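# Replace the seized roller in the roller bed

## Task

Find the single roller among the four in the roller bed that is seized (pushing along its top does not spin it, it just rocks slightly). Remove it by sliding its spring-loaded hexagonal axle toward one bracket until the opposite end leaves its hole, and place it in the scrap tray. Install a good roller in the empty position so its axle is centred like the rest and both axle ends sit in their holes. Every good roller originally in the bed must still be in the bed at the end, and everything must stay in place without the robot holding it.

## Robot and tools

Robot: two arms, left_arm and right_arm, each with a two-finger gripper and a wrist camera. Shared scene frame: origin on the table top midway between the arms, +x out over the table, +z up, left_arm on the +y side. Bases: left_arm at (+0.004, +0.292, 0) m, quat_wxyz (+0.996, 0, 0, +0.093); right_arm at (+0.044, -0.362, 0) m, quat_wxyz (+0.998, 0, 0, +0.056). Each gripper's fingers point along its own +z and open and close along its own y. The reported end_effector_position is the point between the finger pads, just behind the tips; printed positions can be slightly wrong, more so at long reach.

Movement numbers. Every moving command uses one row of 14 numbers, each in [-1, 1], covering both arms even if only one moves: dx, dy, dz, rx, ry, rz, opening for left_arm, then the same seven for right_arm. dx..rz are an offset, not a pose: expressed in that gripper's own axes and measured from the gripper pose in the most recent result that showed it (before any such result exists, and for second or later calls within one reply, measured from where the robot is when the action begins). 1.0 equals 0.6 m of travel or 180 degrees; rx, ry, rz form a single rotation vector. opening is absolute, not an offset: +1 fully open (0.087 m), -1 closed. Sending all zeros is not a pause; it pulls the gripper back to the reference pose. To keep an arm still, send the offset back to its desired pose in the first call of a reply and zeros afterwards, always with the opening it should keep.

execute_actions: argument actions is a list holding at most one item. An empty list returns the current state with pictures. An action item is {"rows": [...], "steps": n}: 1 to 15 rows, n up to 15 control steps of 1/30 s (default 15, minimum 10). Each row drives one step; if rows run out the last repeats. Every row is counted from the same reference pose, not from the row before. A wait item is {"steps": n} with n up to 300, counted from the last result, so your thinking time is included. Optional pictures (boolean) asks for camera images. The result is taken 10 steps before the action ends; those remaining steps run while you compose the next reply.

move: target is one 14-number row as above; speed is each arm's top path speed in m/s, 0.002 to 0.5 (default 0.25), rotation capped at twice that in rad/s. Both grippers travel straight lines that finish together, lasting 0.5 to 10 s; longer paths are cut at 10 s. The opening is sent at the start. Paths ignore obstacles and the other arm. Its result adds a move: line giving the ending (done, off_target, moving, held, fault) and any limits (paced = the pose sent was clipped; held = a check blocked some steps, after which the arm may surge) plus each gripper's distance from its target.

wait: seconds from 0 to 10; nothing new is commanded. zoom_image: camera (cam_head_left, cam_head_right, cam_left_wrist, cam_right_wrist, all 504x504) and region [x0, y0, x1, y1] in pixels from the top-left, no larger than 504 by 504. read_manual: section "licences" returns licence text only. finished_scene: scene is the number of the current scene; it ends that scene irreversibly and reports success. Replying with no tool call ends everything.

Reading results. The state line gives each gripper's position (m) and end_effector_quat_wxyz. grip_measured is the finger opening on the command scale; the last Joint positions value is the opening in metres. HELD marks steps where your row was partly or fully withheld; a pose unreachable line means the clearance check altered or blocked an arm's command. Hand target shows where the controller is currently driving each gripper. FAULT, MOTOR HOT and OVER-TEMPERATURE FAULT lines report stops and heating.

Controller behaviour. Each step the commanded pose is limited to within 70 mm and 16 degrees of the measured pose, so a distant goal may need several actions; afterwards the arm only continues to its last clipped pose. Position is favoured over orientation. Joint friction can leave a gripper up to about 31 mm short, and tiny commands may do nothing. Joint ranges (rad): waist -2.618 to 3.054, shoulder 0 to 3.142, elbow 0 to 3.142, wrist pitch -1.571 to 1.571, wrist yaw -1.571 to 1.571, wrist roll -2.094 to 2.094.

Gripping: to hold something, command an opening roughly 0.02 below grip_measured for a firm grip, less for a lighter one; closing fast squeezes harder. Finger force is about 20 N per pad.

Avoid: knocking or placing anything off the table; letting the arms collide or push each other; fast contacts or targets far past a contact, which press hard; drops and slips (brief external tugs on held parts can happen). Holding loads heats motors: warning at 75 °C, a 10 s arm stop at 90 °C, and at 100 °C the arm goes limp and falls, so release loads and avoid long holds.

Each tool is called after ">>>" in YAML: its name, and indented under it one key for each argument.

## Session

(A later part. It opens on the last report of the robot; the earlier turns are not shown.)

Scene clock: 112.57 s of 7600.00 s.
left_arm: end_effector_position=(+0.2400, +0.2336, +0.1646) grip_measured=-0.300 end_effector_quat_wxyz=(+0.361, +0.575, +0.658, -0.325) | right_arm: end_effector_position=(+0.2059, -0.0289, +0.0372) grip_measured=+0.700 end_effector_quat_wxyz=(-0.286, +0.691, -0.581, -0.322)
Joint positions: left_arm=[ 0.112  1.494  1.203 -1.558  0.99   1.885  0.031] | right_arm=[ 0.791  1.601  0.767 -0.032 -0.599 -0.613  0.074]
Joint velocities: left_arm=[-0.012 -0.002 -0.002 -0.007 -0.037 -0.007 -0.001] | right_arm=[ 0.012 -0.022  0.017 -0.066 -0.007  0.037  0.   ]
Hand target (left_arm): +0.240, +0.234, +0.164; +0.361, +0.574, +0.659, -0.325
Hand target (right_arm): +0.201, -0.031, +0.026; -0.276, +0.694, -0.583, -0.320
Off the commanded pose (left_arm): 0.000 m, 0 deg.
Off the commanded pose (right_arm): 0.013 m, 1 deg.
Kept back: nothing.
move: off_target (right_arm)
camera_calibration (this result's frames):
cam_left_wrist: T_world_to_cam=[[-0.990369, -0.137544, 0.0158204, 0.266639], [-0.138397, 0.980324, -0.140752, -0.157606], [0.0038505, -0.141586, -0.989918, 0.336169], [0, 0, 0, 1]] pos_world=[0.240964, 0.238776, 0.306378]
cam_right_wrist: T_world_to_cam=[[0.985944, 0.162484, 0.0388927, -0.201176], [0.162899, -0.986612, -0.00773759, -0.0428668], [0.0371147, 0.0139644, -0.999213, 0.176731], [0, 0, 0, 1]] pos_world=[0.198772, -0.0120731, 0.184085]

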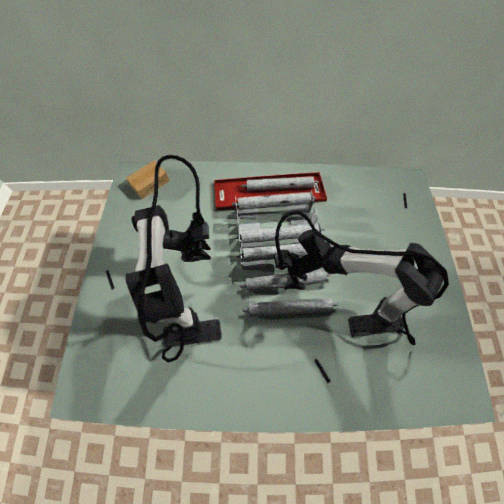

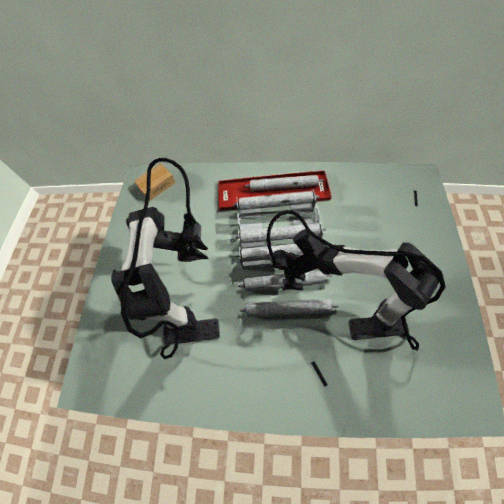

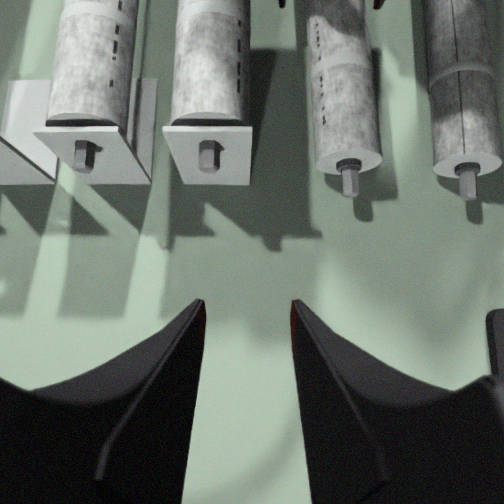

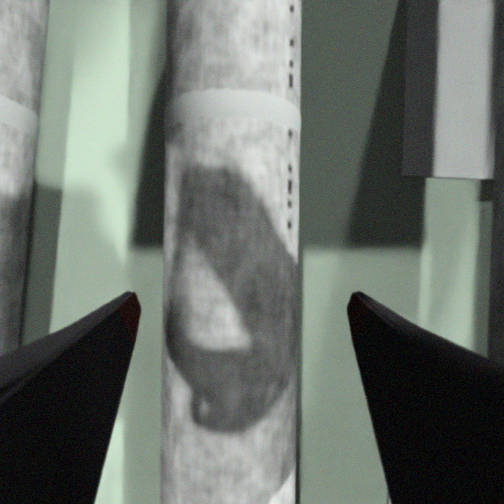

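>>> move:
  target: [0,0,0,0,0,0,-0.3,0.02,0.008,0.028,0,0,0,0.7]
  speed: 0.04

>>> move:
  target: [0,0,0,0,0,0,-0.3,0,0,0,0,0,0,0.04]
  speed: 0.04

Scene clock: 113.83 s of 7600.00 s.
left_arm: end_effector_position=(+0.2400, +0.2336, +0.1646) grip_measured=-0.300 end_effector_quat_wxyz=(+0.361, +0.575, +0.658, -0.325) | right_arm: end_effector_position=(+0.2055, -0.0217, +0.0302) grip_measured=+0.700 end_effector_quat_wxyz=(-0.297, +0.689, -0.576, -0.325)
Joint positions: left_arm=[ 0.112  1.494  1.203 -1.558  0.99   1.885  0.031] | right_arm=[ 0.806  1.63   0.744  0.055 -0.593 -0.594  0.074]
Joint velocities: left_arm=[-0.017 -0.012 -0.022 -0.022 -0.051  0.066 -0.   ] | right_arm=[ 0.002 -0.012  0.007  0.022  0.007 -0.022  0.001]
Hand target (left_arm): +0.240, +0.234, +0.165; +0.361, +0.575, +0.658, -0.325
Hand target (right_arm): +0.201, -0.024, +0.018; -0.286, +0.691, -0.581, -0.322
Off the commanded pose (left_arm): 0.000 m, 0 deg.
Off the commanded pose (right_arm): 0.014 m, 1 deg.
Kept back: nothing.
move: off_target (right_arm)
camera_calibration (this result's frames):
cam_left_wrist: T_world_to_cam=[[-0.990369, -0.137544, 0.0158204, 0.266639], [-0.138397, 0.980324, -0.140752, -0.157606], [0.0038505, -0.141586, -0.989918, 0.336169], [0, 0, 0, 1]] pos_world=[0.240964, 0.238776, 0.306378]
cam_right_wrist: T_world_to_cam=[[0.985781, 0.159727, 0.0521838, -0.202101], [0.161332, -0.9865, -0.0281142, -0.0348159], [0.0469887, 0.0361333, -0.998242, 0.168089], [0, 0, 0, 1]] pos_world=[0.196946, -0.00813841, 0.177361]

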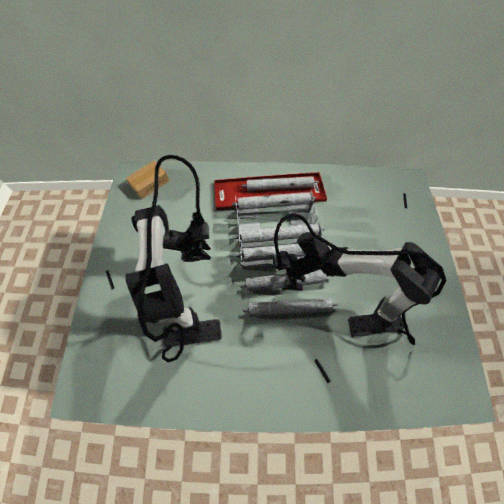

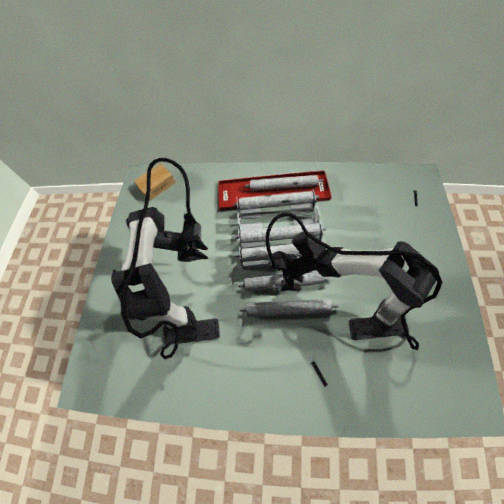

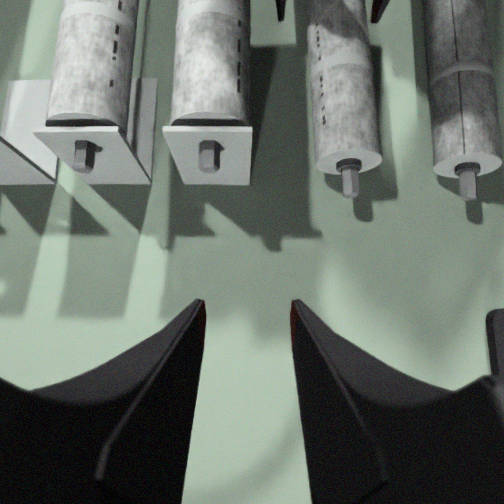

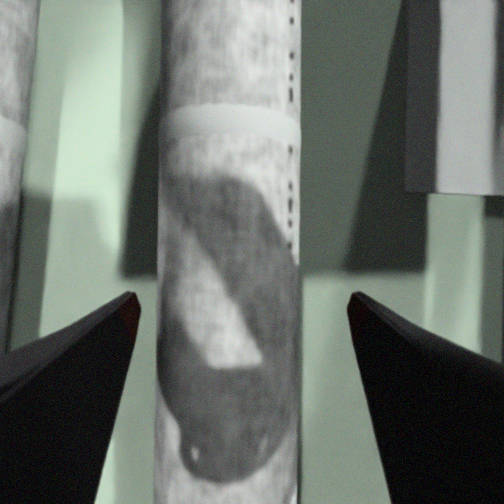

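Scene clock: 114.33 s of 7600.00 s.
left_arm: end_effector_position=(+0.2400, +0.2336, +0.1646) grip_measured=-0.300 end_effector_quat_wxyz=(+0.361, +0.575, +0.658, -0.325) | right_arm: end_effector_position=(+0.2040, -0.0221, +0.0298) grip_measured=+0.077 end_effector_quat_wxyz=(-0.294, +0.688, -0.577, -0.326)
Joint positions: left_arm=[ 0.112  1.494  1.203 -1.558  0.99   1.885  0.031] | right_arm=[ 0.807  1.63   0.744  0.05  -0.596 -0.591  0.047]
Joint velocities: left_arm=[-0.017 -0.007  0.002 -0.022 -0.007  0.037  0.001] | right_arm=[-0.007 -0.012 -0.007 -0.081  0.022 -0.022  0.   ]
Hand target (left_arm): +0.240, +0.234, +0.165; +0.361, +0.575, +0.658, -0.325
Hand target (right_arm): +0.205, -0.022, +0.030; -0.297, +0.689, -0.576, -0.325
Off the commanded pose (left_arm): 0.000 m, 0 deg.
Off the commanded pose (right_arm): 0.002 m, 0 deg.
Kept back: nothing.
move: done
camera_calibration (this result's frames):
cam_left_wrist: T_world_to_cam=[[-0.990369, -0.137544, 0.0158204, 0.266639], [-0.138397, 0.980324, -0.140752, -0.157606], [0.0038505, -0.141586, -0.989918, 0.336169], [0, 0, 0, 1]] pos_world=[0.240964, 0.238776, 0.306378]
cam_right_wrist: T_world_to_cam=[[0.985804, 0.161617, 0.0455067, -0.200296], [0.162925, -0.986278, -0.0266655, -0.0353208], [0.0405727, 0.0337011, -0.998608, 0.169017], [0, 0, 0, 1]] pos_world=[0.196349, -0.00816101, 0.176955]

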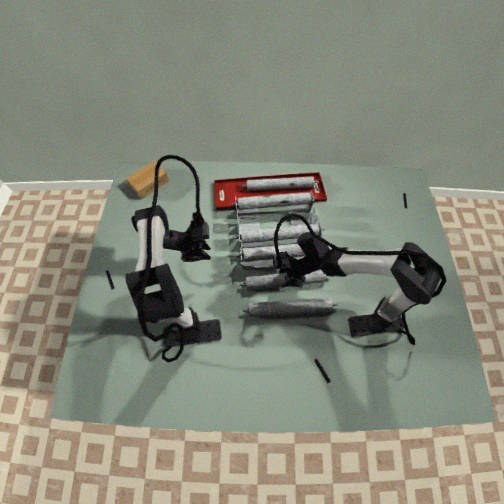

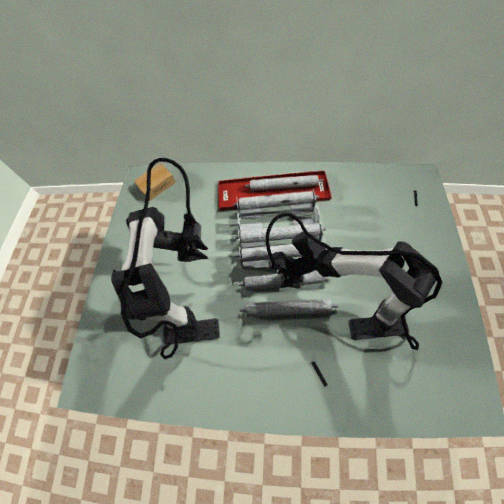

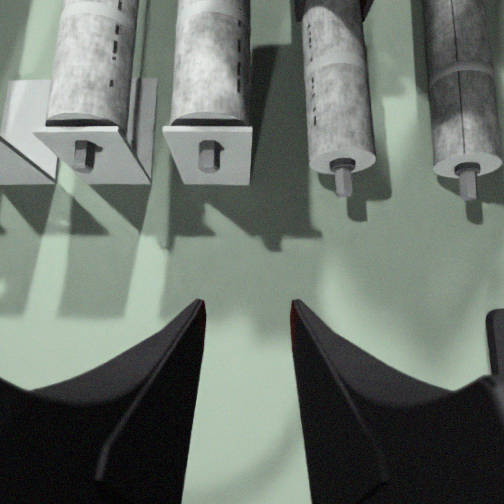

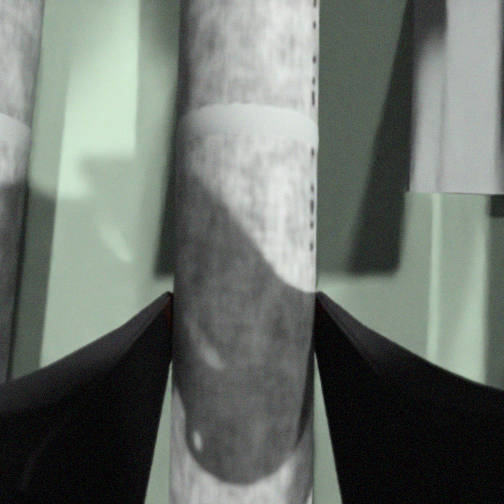

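>>> move:
  target: [0,0,0,0,0,0,-0.3,-0.223,0,-0.175,0,-0.02,0,0.04]
  speed: 0.1

>>> move:
  target: [0,0,0,0,0,0,-0.3,-0.04,-0.13,-0.03,0,-0.02,0,0.04]
  speed: 0.1

Scene clock: 117.07 s of 7600.00 s.
left_arm: end_effector_position=(+0.2400, +0.2336, +0.1646) grip_measured=-0.300 end_effector_quat_wxyz=(+0.361, +0.575, +0.658, -0.325) | right_arm: end_effector_position=(+0.1916, -0.0464, +0.1544) grip_measured=+0.076 end_effector_quat_wxyz=(-0.243, +0.685, -0.609, -0.319)
Joint positions: left_arm=[ 0.112  1.494  1.203 -1.558  0.99   1.885  0.031] | right_arm=[ 0.796  1.421  1.14  -0.671 -0.586 -0.587  0.047]
Joint velocities: left_arm=[-0.002  0.007  0.007 -0.037 -0.007 -0.037 -0.001] | right_arm=[ 0.002 -0.002  0.002 -0.037 -0.007 -0.022  0.   ]
Hand target (left_arm): +0.240, +0.234, +0.165; +0.361, +0.575, +0.658, -0.325
Hand target (right_arm): +0.199, -0.029, +0.200; -0.311, +0.680, -0.567, -0.346
Off the commanded pose (left_arm): 0.000 m, 0 deg.
Off the commanded pose (right_arm): 0.051 m, 10 deg.
Kept back: nothing.
move: off_target (right_arm)
camera_calibration (this result's frames):
cam_left_wrist: T_world_to_cam=[[-0.990369, -0.137544, 0.0158204, 0.266639], [-0.138397, 0.980324, -0.140752, -0.157606], [0.0038505, -0.141586, -0.989918, 0.336169], [0, 0, 0, 1]] pos_world=[0.240964, 0.238776, 0.306378]
cam_right_wrist: T_world_to_cam=[[0.988984, 0.143241, -0.0373046, -0.17842], [0.145262, -0.987651, 0.0586821, -0.0638125], [-0.0284382, -0.0634547, -0.997579, 0.303333], [0, 0, 0, 1]] pos_world=[0.19435, -0.0182195, 0.299688]

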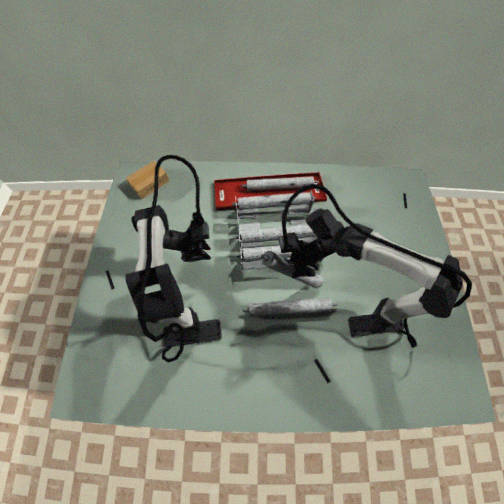

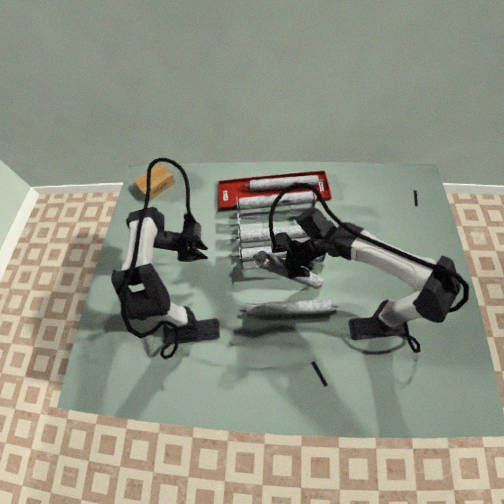

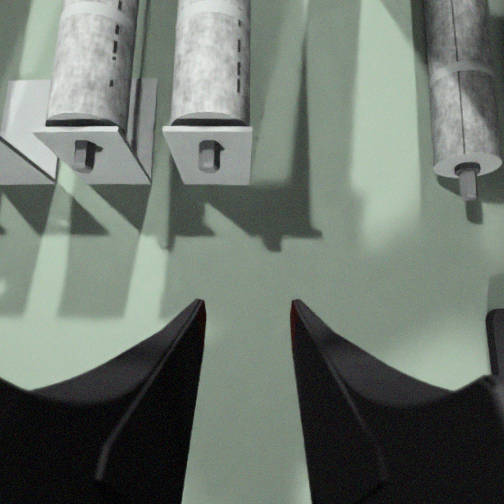

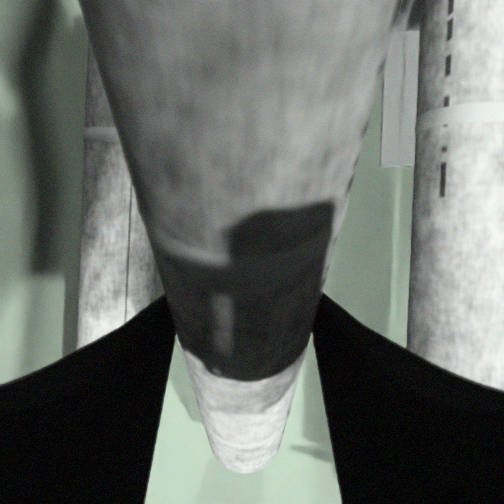

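Scene clock: 118.33 s of 7600.00 s.
left_arm: end_effector_position=(+0.2400, +0.2336, +0.1646) grip_measured=-0.300 end_effector_quat_wxyz=(+0.361, +0.575, +0.658, -0.325) | right_arm: end_effector_position=(+0.2584, -0.0515, +0.1517) grip_measured=+0.076 end_effector_quat_wxyz=(-0.213, +0.674, -0.634, -0.314)
Joint positions: left_arm=[ 0.112  1.494  1.203 -1.558  0.99   1.885  0.031] | right_arm=[ 0.628  1.653  1.395 -0.856 -0.655 -0.734  0.047]
Joint velocities: left_arm=[-0.002 -0.012  0.002 -0.022 -0.007  0.037  0.001] | right_arm=[ 0.002 -0.012 -0.012  0.007 -0.037 -0.037 -0.001]
Hand target (left_arm): +0.240, +0.234, +0.165; +0.361, +0.575, +0.658, -0.325
Hand target (right_arm): +0.268, -0.035, +0.181; -0.262, +0.676, -0.600, -0.338
Off the commanded pose (left_arm): 0.000 m, 0 deg.
Off the commanded pose (right_arm): 0.036 m, 7 deg.
Kept back: nothing.
move: off_target (right_arm)
camera_calibration (this result's frames):
cam_left_wrist: T_world_to_cam=[[-0.990369, -0.137544, 0.0158204, 0.266639], [-0.138397, 0.980324, -0.140752, -0.157606], [0.0038505, -0.141586, -0.989918, 0.336169], [0, 0, 0, 1]] pos_world=[0.240964, 0.238776, 0.306378]
cam_right_wrist: T_world_to_cam=[[0.989568, 0.109419, -0.0937177, -0.237248], [0.119464, -0.986806, 0.109286, -0.0794156], [-0.0805232, -0.119341, -0.989583, 0.311621], [0, 0, 0, 1]] pos_world=[0.269353, -0.015219, 0.29482]

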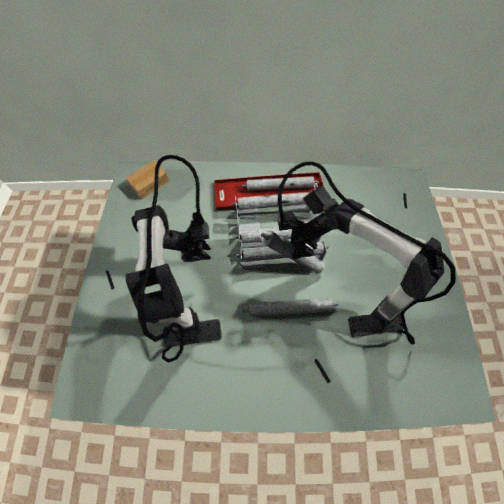

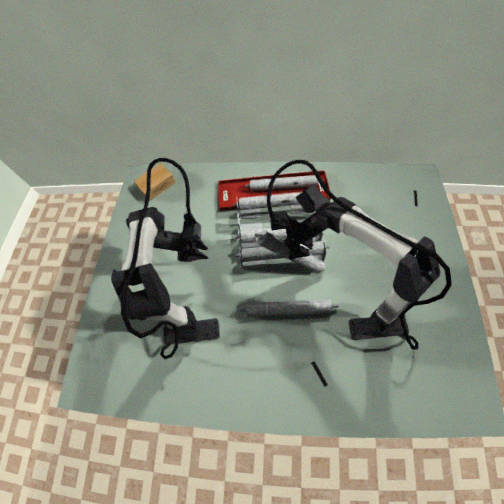

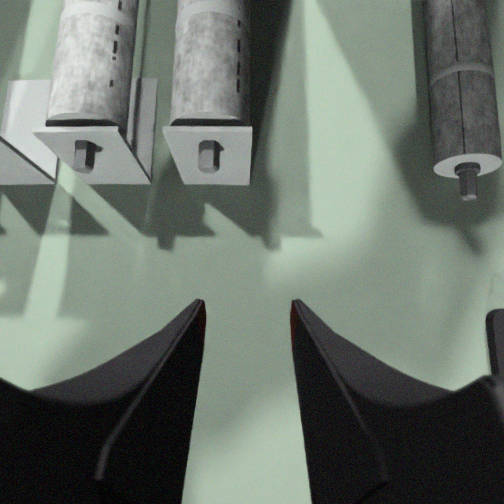

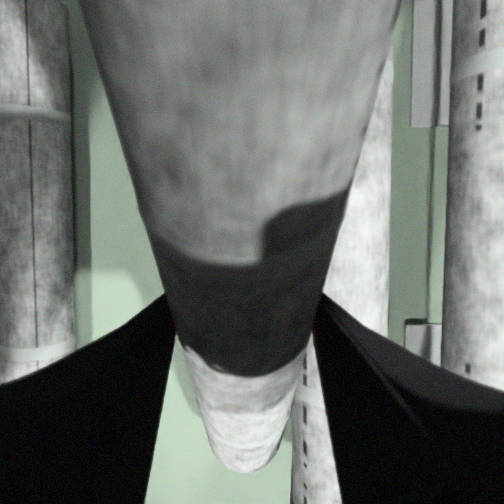

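>>> move:
  target: [0,0,0,0,0,0,-0.3,-0.035,0.1,-0.036,0.02,-0.03,-0.03,0.04]
  speed: 0.1

>>> move:
  target: [0,0,0,0,0,0,-0.3,0.073,0,0.22,0,-0.03,0,0.04]
  speed: 0.05

Scene clock: 120.03 s of 7600.00 s.
left_arm: end_effector_position=(+0.2400, +0.2336, +0.1646) grip_measured=-0.300 end_effector_quat_wxyz=(+0.361, +0.575, +0.658, -0.325) | right_arm: end_effector_position=(+0.2017, -0.0763, +0.1609) grip_measured=+0.076 end_effector_quat_wxyz=(-0.225, +0.681, -0.634, -0.291)
Joint positions: left_arm=[ 0.112  1.494  1.203 -1.558  0.99   1.885  0.031] | right_arm=[ 0.733  1.4    1.189 -0.827 -0.559 -0.641  0.047]
Joint velocities: left_arm=[-0.002 -0.002  0.002 -0.007  0.022  0.066  0.   ] | right_arm=[-0.007 -0.012 -0.007  0.007  0.022  0.022 -0.001]
Hand target (left_arm): +0.240, +0.234, +0.165; +0.361, +0.575, +0.658, -0.325
Hand target (right_arm): +0.202, -0.060, +0.188; -0.277, +0.682, -0.600, -0.314
Off the commanded pose (left_arm): 0.000 m, 0 deg.
Off the commanded pose (right_arm): 0.033 m, 8 deg.
Kept back: nothing.
move: off_target (right_arm)
camera_calibration (this result's frames):
cam_left_wrist: T_world_to_cam=[[-0.990369, -0.137544, 0.0158204, 0.266639], [-0.138397, 0.980324, -0.140752, -0.157606], [0.0038505, -0.141586, -0.989918, 0.336169], [0, 0, 0, 1]] pos_world=[0.240964, 0.238776, 0.306378]
cam_right_wrist: T_world_to_cam=[[0.993952, 0.0997747, -0.0458666, -0.186863], [0.105029, -0.985692, 0.131835, -0.0986915], [-0.0320566, -0.135855, -0.99021, 0.302253], [0, 0, 0, 1]] pos_world=[0.205788, -0.0375726, 0.303735]

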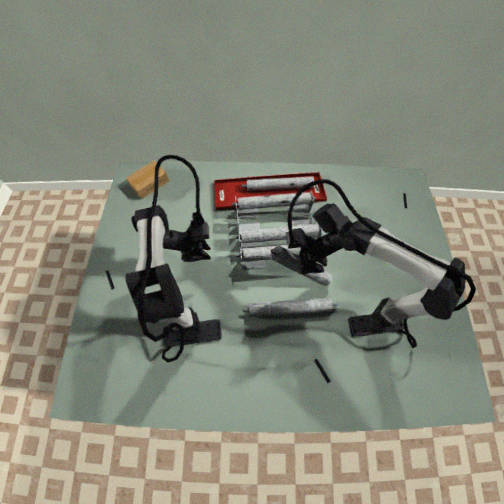

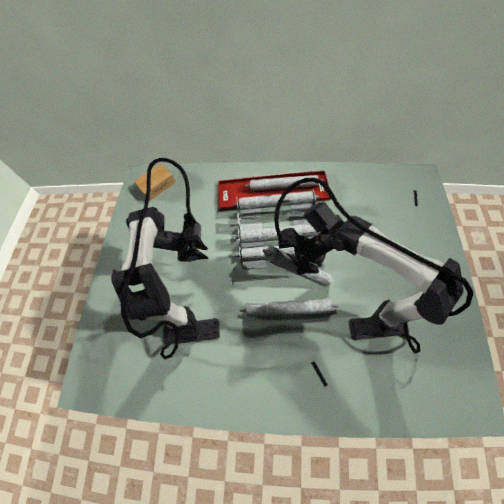

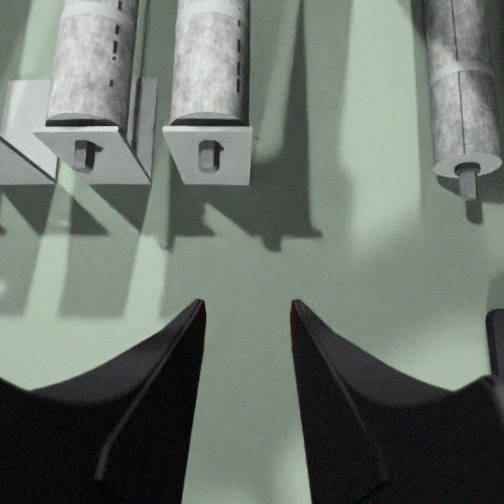

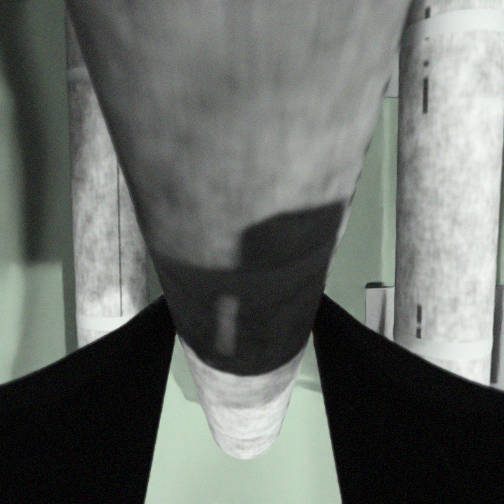

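Scene clock: 123.30 s of 7600.00 s.
left_arm: end_effector_position=(+0.2400, +0.2336, +0.1646) grip_measured=-0.300 end_effector_quat_wxyz=(+0.361, +0.575, +0.658, -0.325) | right_arm: end_effector_position=(+0.1897, -0.0319, +0.0327) grip_measured=+0.075 end_effector_quat_wxyz=(-0.236, +0.663, -0.642, -0.303)
Joint positions: left_arm=[ 0.112  1.494  1.203 -1.558  0.99   1.885  0.031] | right_arm=[ 0.854  1.603  0.812 -0.142 -0.501 -0.468  0.047]
Joint velocities: left_arm=[ 0.002 -0.002  0.007 -0.081 -0.066 -0.007  0.002] | right_arm=[-0.002 -0.002  0.017  0.081  0.007 -0.007 -0.   ]
Hand target (left_arm): +0.240, +0.234, +0.165; +0.361, +0.575, +0.658, -0.325
Hand target (right_arm): +0.188, -0.018, +0.037; -0.254, +0.667, -0.623, -0.321
Off the commanded pose (left_arm): 0.000 m, 0 deg.
Off the commanded pose (right_arm): 0.013 m, 4 deg.
Kept back: nothing.
move: off_target (right_arm)
camera_calibration (this result's frames):
cam_left_wrist: T_world_to_cam=[[-0.990369, -0.137544, 0.0158204, 0.266639], [-0.138397, 0.980324, -0.140752, -0.157606], [0.0038505, -0.141586, -0.989918, 0.336169], [0, 0, 0, 1]] pos_world=[0.240964, 0.238776, 0.306378]
cam_right_wrist: T_world_to_cam=[[0.995929, 0.0674283, -0.0598196, -0.186178], [0.0730024, -0.992653, 0.0964951, -0.0297556], [-0.0528736, -0.100469, -0.993534, 0.186108], [0, 0, 0, 1]] pos_world=[0.197433, 0.00171493, 0.176639]

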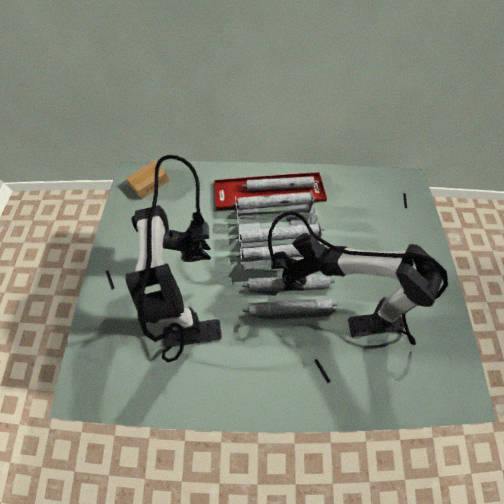

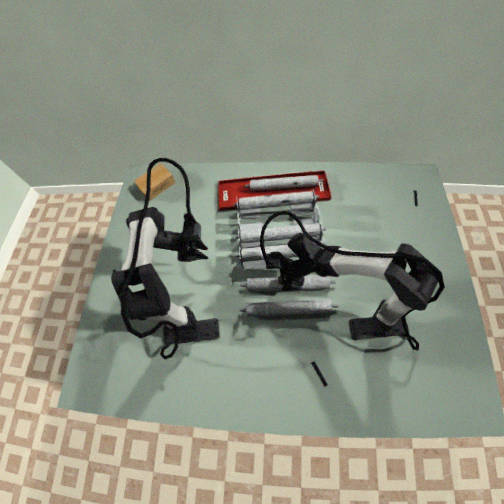

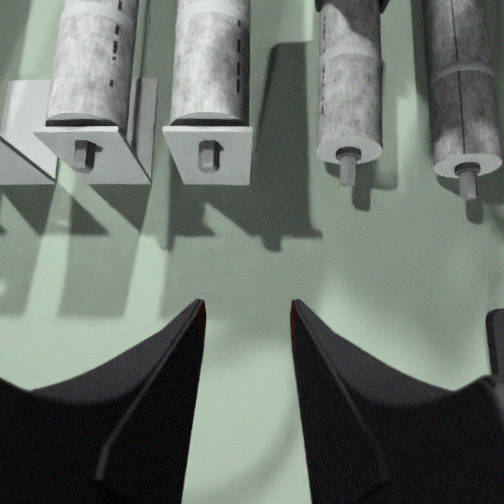

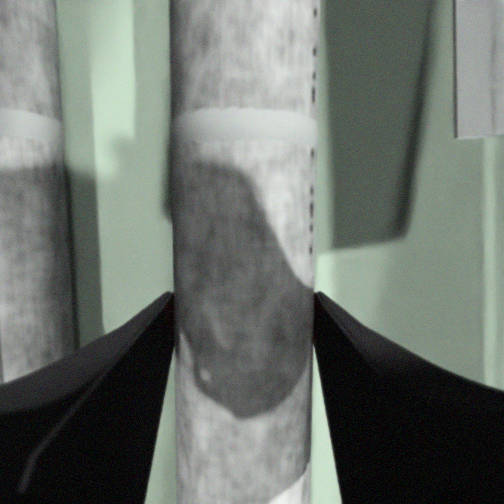

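>>> move:
  target: [0,0,0,0,0,0,-0.3,0,0,0,0,0,0,0.4]
  speed: 0.1

>>> move:
  target: [0,0,0,0,0,0,-0.3,0.05,0,-0.022,0.012,-0.04,-0.014,0.4]
  speed: 0.05

Scene clock: 124.80 s of 7600.00 s.
left_arm: end_effector_position=(+0.2400, +0.2336, +0.1646) grip_measured=-0.300 end_effector_quat_wxyz=(+0.361, +0.575, +0.658, -0.325) | right_arm: end_effector_position=(+0.1899, -0.0315, +0.0328) grip_measured=+0.400 end_effector_quat_wxyz=(-0.237, +0.663, -0.642, -0.304)
Joint positions: left_arm=[ 0.112  1.494  1.203 -1.558  0.99   1.885  0.031] | right_arm=[ 0.854  1.603  0.811 -0.139 -0.501 -0.467  0.061]
Joint velocities: left_arm=[-0.037 -0.002  0.002 -0.037 -0.081  0.081  0.   ] | right_arm=[ 0.002 -0.007 -0.017  0.022  0.022  0.022  0.   ]
Hand target (left_arm): +0.240, +0.234, +0.165; +0.361, +0.575, +0.658, -0.325
Hand target (right_arm): +0.190, -0.032, +0.033; -0.236, +0.663, -0.642, -0.303
Off the commanded pose (left_arm): 0.000 m, 0 deg.
Off the commanded pose (right_arm): 0.000 m, 0 deg.
Kept back: nothing.
move: done
camera_calibration (this result's frames):
cam_left_wrist: T_world_to_cam=[[-0.990369, -0.137544, 0.0158204, 0.266639], [-0.138397, 0.980324, -0.140752, -0.157606], [0.0038505, -0.141586, -0.989918, 0.336169], [0, 0, 0, 1]] pos_world=[0.240964, 0.238776, 0.306378]
cam_right_wrist: T_world_to_cam=[[0.996013, 0.0667309, -0.0592084, -0.186485], [0.0721549, -0.992881, 0.0947727, -0.0291766], [-0.0524626, -0.098667, -0.993737, 0.186236], [0, 0, 0, 1]] pos_world=[0.197617, 0.00185084, 0.176794]

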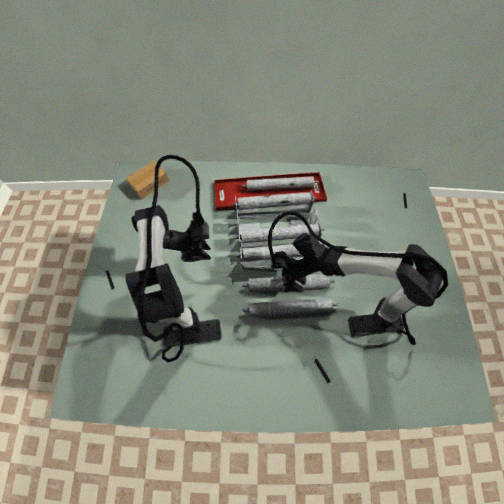

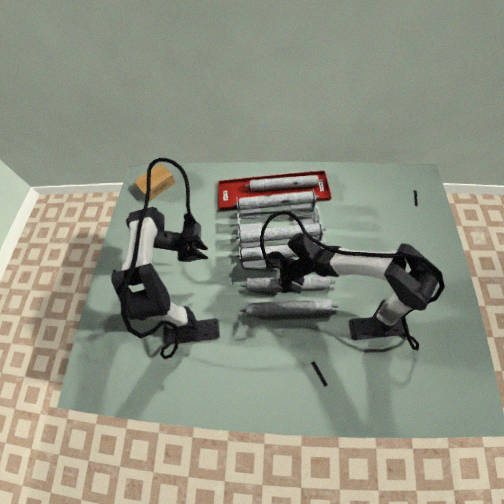

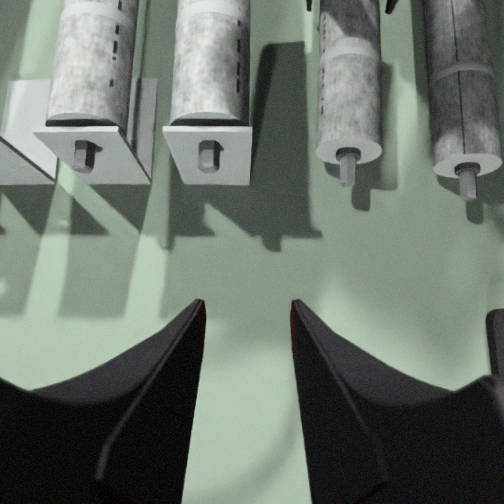

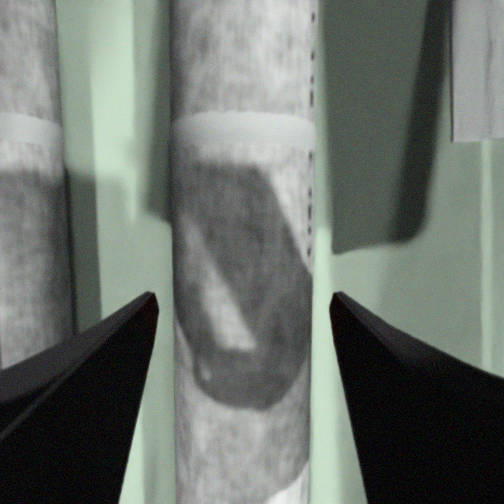

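Scene clock: 126.67 s of 7600.00 s.
left_arm: end_effector_position=(+0.2400, +0.2336, +0.1646) grip_measured=-0.300 end_effector_quat_wxyz=(+0.361, +0.575, +0.658, -0.325) | right_arm: end_effector_position=(+0.1906, -0.0570, +0.0191) grip_measured=+0.400 end_effector_quat_wxyz=(-0.291, +0.653, -0.619, -0.326)
Joint positions: left_arm=[ 0.112  1.494  1.203 -1.558  0.99   1.885  0.031] | right_arm=[ 0.777  1.518  0.579  0.11  -0.575 -0.506  0.061]
Joint velocities: left_arm=[ 0.002 -0.007 -0.007 -0.007  0.007 -0.007 -0.001] | right_arm=[-0.007 -0.017  0.007 -0.022  0.007  0.022  0.001]
Hand target (left_arm): +0.240, +0.234, +0.165; +0.361, +0.575, +0.658, -0.325
Hand target (right_arm): +0.191, -0.061, +0.020; -0.295, +0.652, -0.618, -0.327
Off the commanded pose (left_arm): 0.000 m, 0 deg.
Off the commanded pose (right_arm): 0.005 m, 1 deg.
Kept back: nothing.
move: done
camera_calibration (this result's frames):
cam_left_wrist: T_world_to_cam=[[-0.990369, -0.137544, 0.0158204, 0.266639], [-0.138397, 0.980324, -0.140752, -0.157606], [0.0038505, -0.141586, -0.989918, 0.336169], [0, 0, 0, 1]] pos_world=[0.240964, 0.238776, 0.306378]
cam_right_wrist: T_world_to_cam=[[0.997751, 0.0667539, -0.00601423, -0.187657], [0.0666125, -0.997553, -0.0212468, -0.0502554], [-0.00741782, 0.0207984, -0.999756, 0.16852], [0, 0, 0, 1]] pos_world=[0.191832, -0.0411106, 0.166282]

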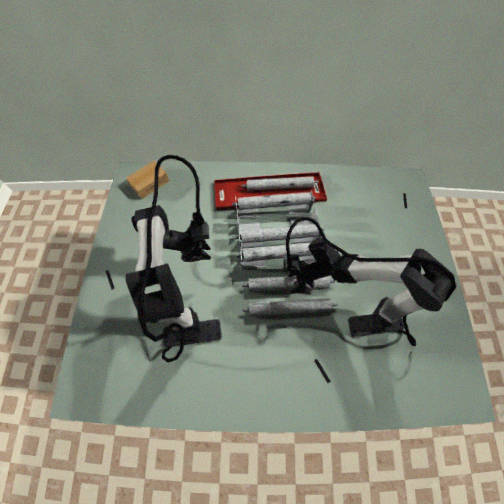

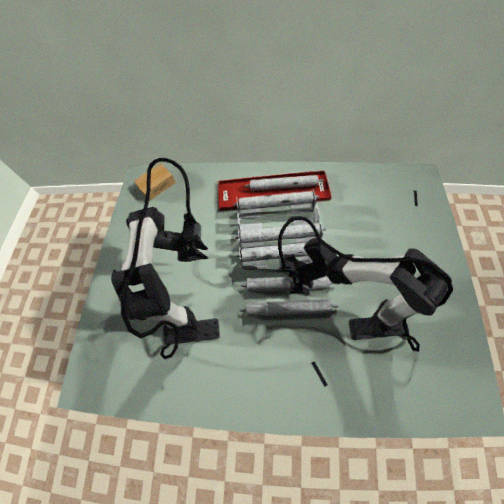

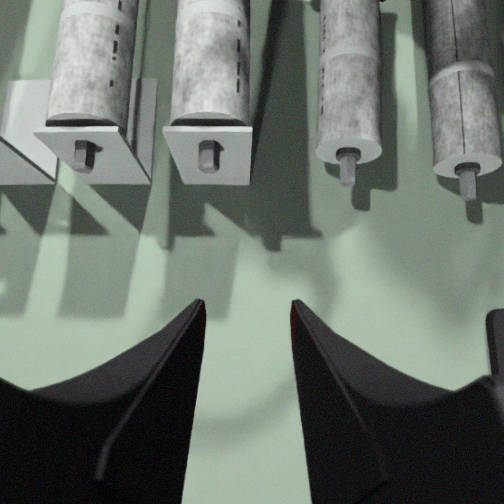

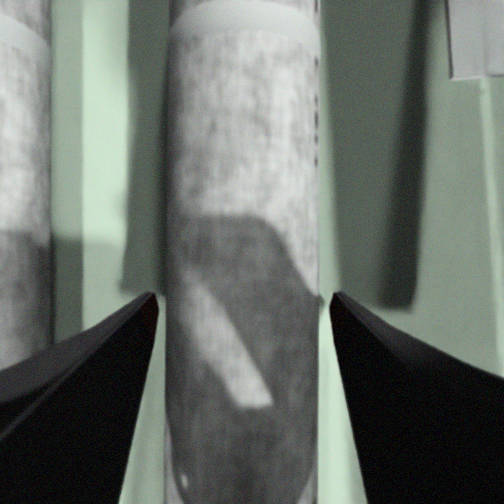

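>>> move:
  target: [0,0,0,0,0,0,-0.3,-0.02,0,0.024,0,0,0,0.4]
  speed: 0.05

>>> move:
  target: [0,0,0,0,0,0,-0.3,0,0,0,0,0,0,0.03]
  speed: 0.05

>>> move:
  target: [0,0,0,0,0,0,-0.3,-0.27,0,-0.16,-0.01,-0.05,-0.04,0.03]
  speed: 0.1

Scene clock: 127.93 s of 7600.00 s.
left_arm: end_effector_position=(+0.2400, +0.2336, +0.1646) grip_measured=-0.300 end_effector_quat_wxyz=(+0.361, +0.575, +0.658, -0.325) | right_arm: end_effector_position=(+0.1891, -0.0433, +0.0225) grip_measured=+0.400 end_effector_quat_wxyz=(-0.293, +0.652, -0.617, -0.327)
Joint positions: left_arm=[ 0.112  1.494  1.203 -1.558  0.99   1.885  0.031] | right_arm=[ 0.814  1.543  0.611  0.128 -0.552 -0.472  0.061]
Joint velocities: left_arm=[-0.017 -0.002 -0.012  0.037 -0.066  0.007 -0.   ] | right_arm=[-0.007 -0.007 -0.012  0.022 -0.037  0.007  0.   ]
Hand target (left_arm): +0.240, +0.234, +0.165; +0.361, +0.575, +0.658, -0.325
Hand target (right_arm): +0.190, -0.038, +0.020; -0.291, +0.653, -0.618, -0.326
Off the commanded pose (left_arm): 0.000 m, 0 deg.
Off the commanded pose (right_arm): 0.006 m, 0 deg.
Kept back: nothing.
move: done
camera_calibration (this result's frames):
cam_left_wrist: T_world_to_cam=[[-0.990369, -0.137544, 0.0158204, 0.266639], [-0.138397, 0.980324, -0.140752, -0.157606], [0.0038505, -0.141586, -0.989918, 0.336169], [0, 0, 0, 1]] pos_world=[0.240964, 0.238776, 0.306378]
cam_right_wrist: T_world_to_cam=[[0.997774, 0.0665595, -0.00409173, -0.187076], [0.0664231, -0.997415, -0.0274241, -0.0362178], [-0.00590648, 0.0270913, -0.999616, 0.171567], [0, 0, 0, 1]] pos_world=[0.190079, -0.0283204, 0.169742]

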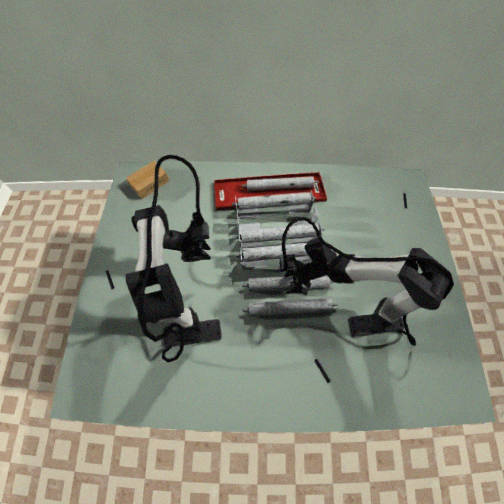

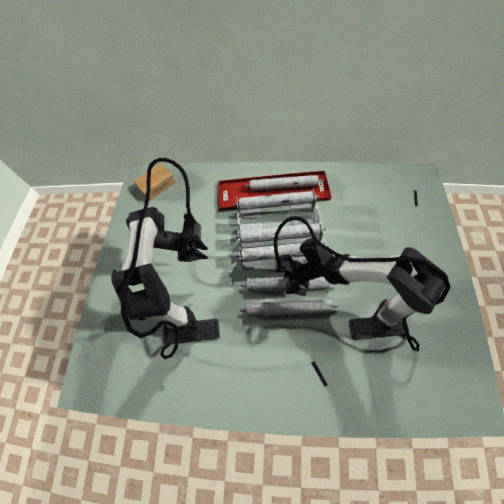

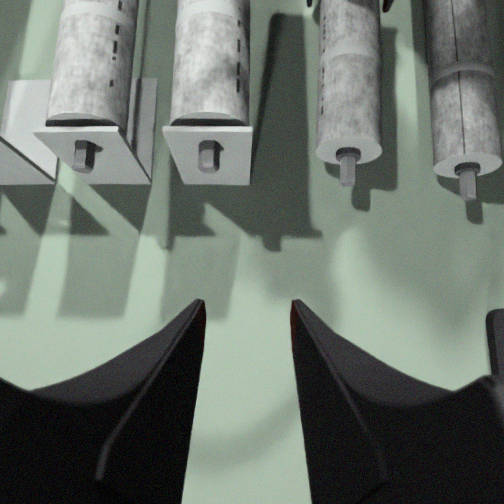

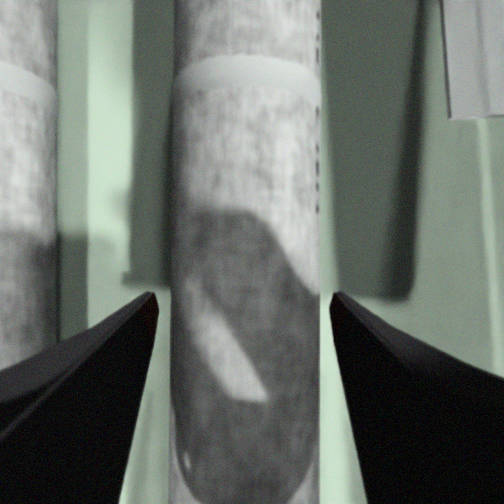

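Scene clock: 128.43 s of 7600.00 s.
left_arm: end_effector_position=(+0.2400, +0.2336, +0.1646) grip_measured=-0.300 end_effector_quat_wxyz=(+0.361, +0.575, +0.658, -0.325) | right_arm: end_effector_position=(+0.1894, -0.0432, +0.0225) grip_measured=+0.075 end_effector_quat_wxyz=(-0.294, +0.652, -0.617, -0.327)
Joint positions: left_arm=[ 0.112  1.494  1.203 -1.558  0.99   1.885  0.031] | right_arm=[ 0.814  1.543  0.611  0.129 -0.551 -0.473  0.047]
Joint velocities: left_arm=[ 0.002 -0.007  0.002 -0.022 -0.022  0.022 -0.001] | right_arm=[-0.002  0.007  0.002 -0.037 -0.022 -0.066 -0.001]
Hand target (left_arm): +0.240, +0.234, +0.165; +0.361, +0.575, +0.658, -0.325
Hand target (right_arm): +0.189, -0.043, +0.022; -0.294, +0.653, -0.617, -0.327
Off the commanded pose (left_arm): 0.000 m, 0 deg.
Off the commanded pose (right_arm): 0.000 m, 0 deg.
Kept back: nothing.
move: done
camera_calibration (this result's frames):
cam_left_wrist: T_world_to_cam=[[-0.990369, -0.137544, 0.0158204, 0.266639], [-0.138397, 0.980324, -0.140752, -0.157606], [0.0038505, -0.141586, -0.989918, 0.336169], [0, 0, 0, 1]] pos_world=[0.240964, 0.238776, 0.306378]
cam_right_wrist: T_world_to_cam=[[0.997834, 0.0657371, -0.00245964, -0.187509], [0.0656459, -0.99747, -0.0272903, -0.0360612], [-0.00424739, 0.0270697, -0.999625, 0.171272], [0, 0, 0, 1]] pos_world=[0.190197, -0.02828, 0.169763]

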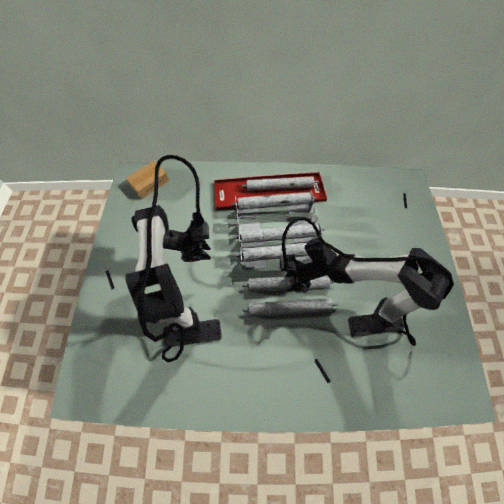

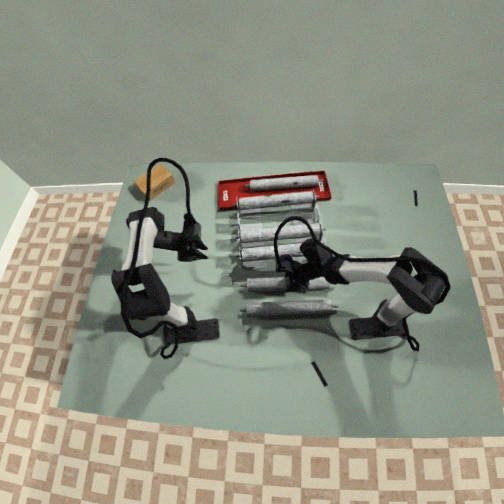

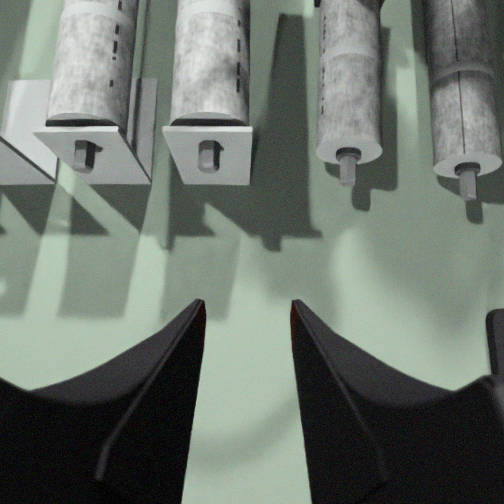

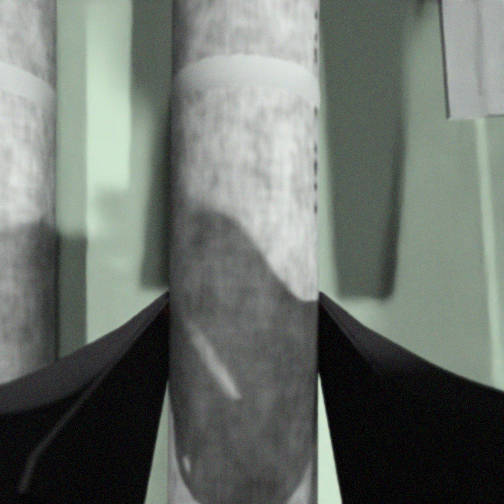

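Scene clock: 130.93 s of 7600.00 s.
left_arm: end_effector_position=(+0.2400, +0.2336, +0.1646) grip_measured=-0.300 end_effector_quat_wxyz=(+0.361, +0.575, +0.658, -0.325) | right_arm: end_effector_position=(+0.1832, -0.0447, +0.1586) grip_measured=+0.075 end_effector_quat_wxyz=(-0.276, +0.671, -0.600, -0.338)
Joint positions: left_arm=[ 0.112  1.494  1.203 -1.558  0.99   1.885  0.031] | right_arm=[ 0.806  1.343  1.044 -0.554 -0.604 -0.532  0.047]
Joint velocities: left_arm=[-0.007  0.002  0.012 -0.081 -0.066 -0.007  0.   ] | right_arm=[-0.007 -0.002 -0.002 -0.022 -0.022 -0.066  0.   ]
Hand target (left_arm): +0.240, +0.234, +0.165; +0.361, +0.575, +0.658, -0.325
Hand target (right_arm): +0.191, -0.027, +0.209; -0.351, +0.669, -0.545, -0.364
Off the commanded pose (left_arm): 0.000 m, 0 deg.
Off the commanded pose (right_arm): 0.057 m, 11 deg.
Kept back: nothing.
move: off_target (right_arm)
camera_calibration (this result's frames):
cam_left_wrist: T_world_to_cam=[[-0.990369, -0.137544, 0.0158204, 0.266639], [-0.138397, 0.980324, -0.140752, -0.157606], [0.0038505, -0.141586, -0.989918, 0.336169], [0, 0, 0, 1]] pos_world=[0.240964, 0.238776, 0.306378]
cam_right_wrist: T_world_to_cam=[[0.9913, 0.130414, -0.0177692, -0.17432], [0.130077, -0.991323, -0.0189157, -0.0462446], [-0.0200819, 0.0164398, -0.999663, 0.309802], [0, 0, 0, 1]] pos_world=[0.18504, -0.0282028, 0.305725]

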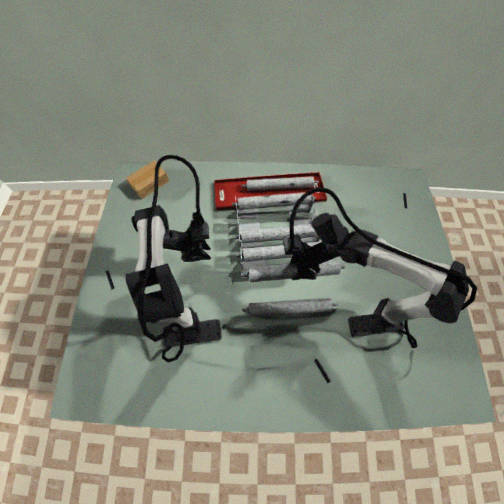

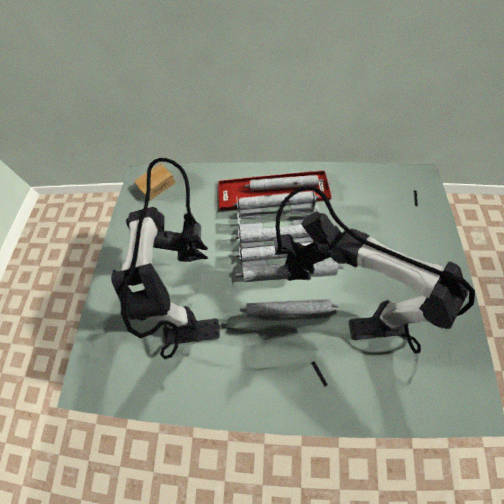

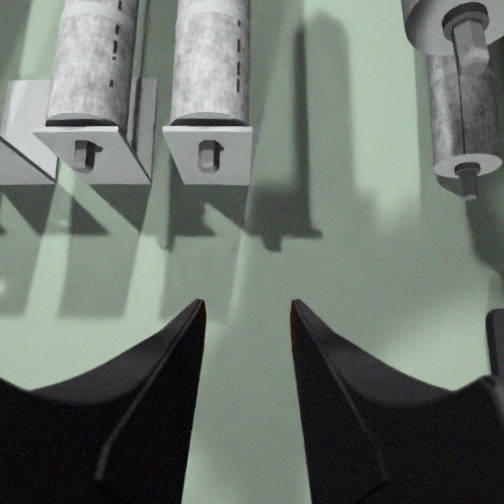

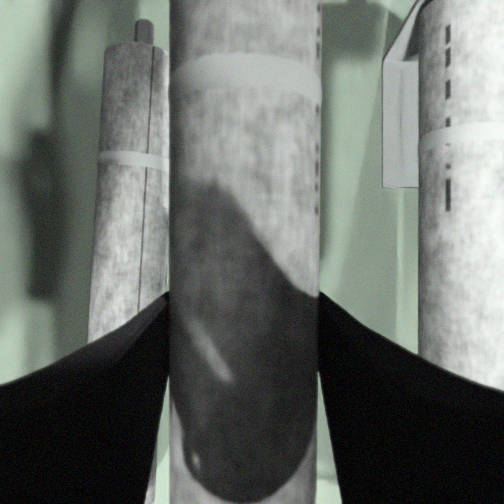

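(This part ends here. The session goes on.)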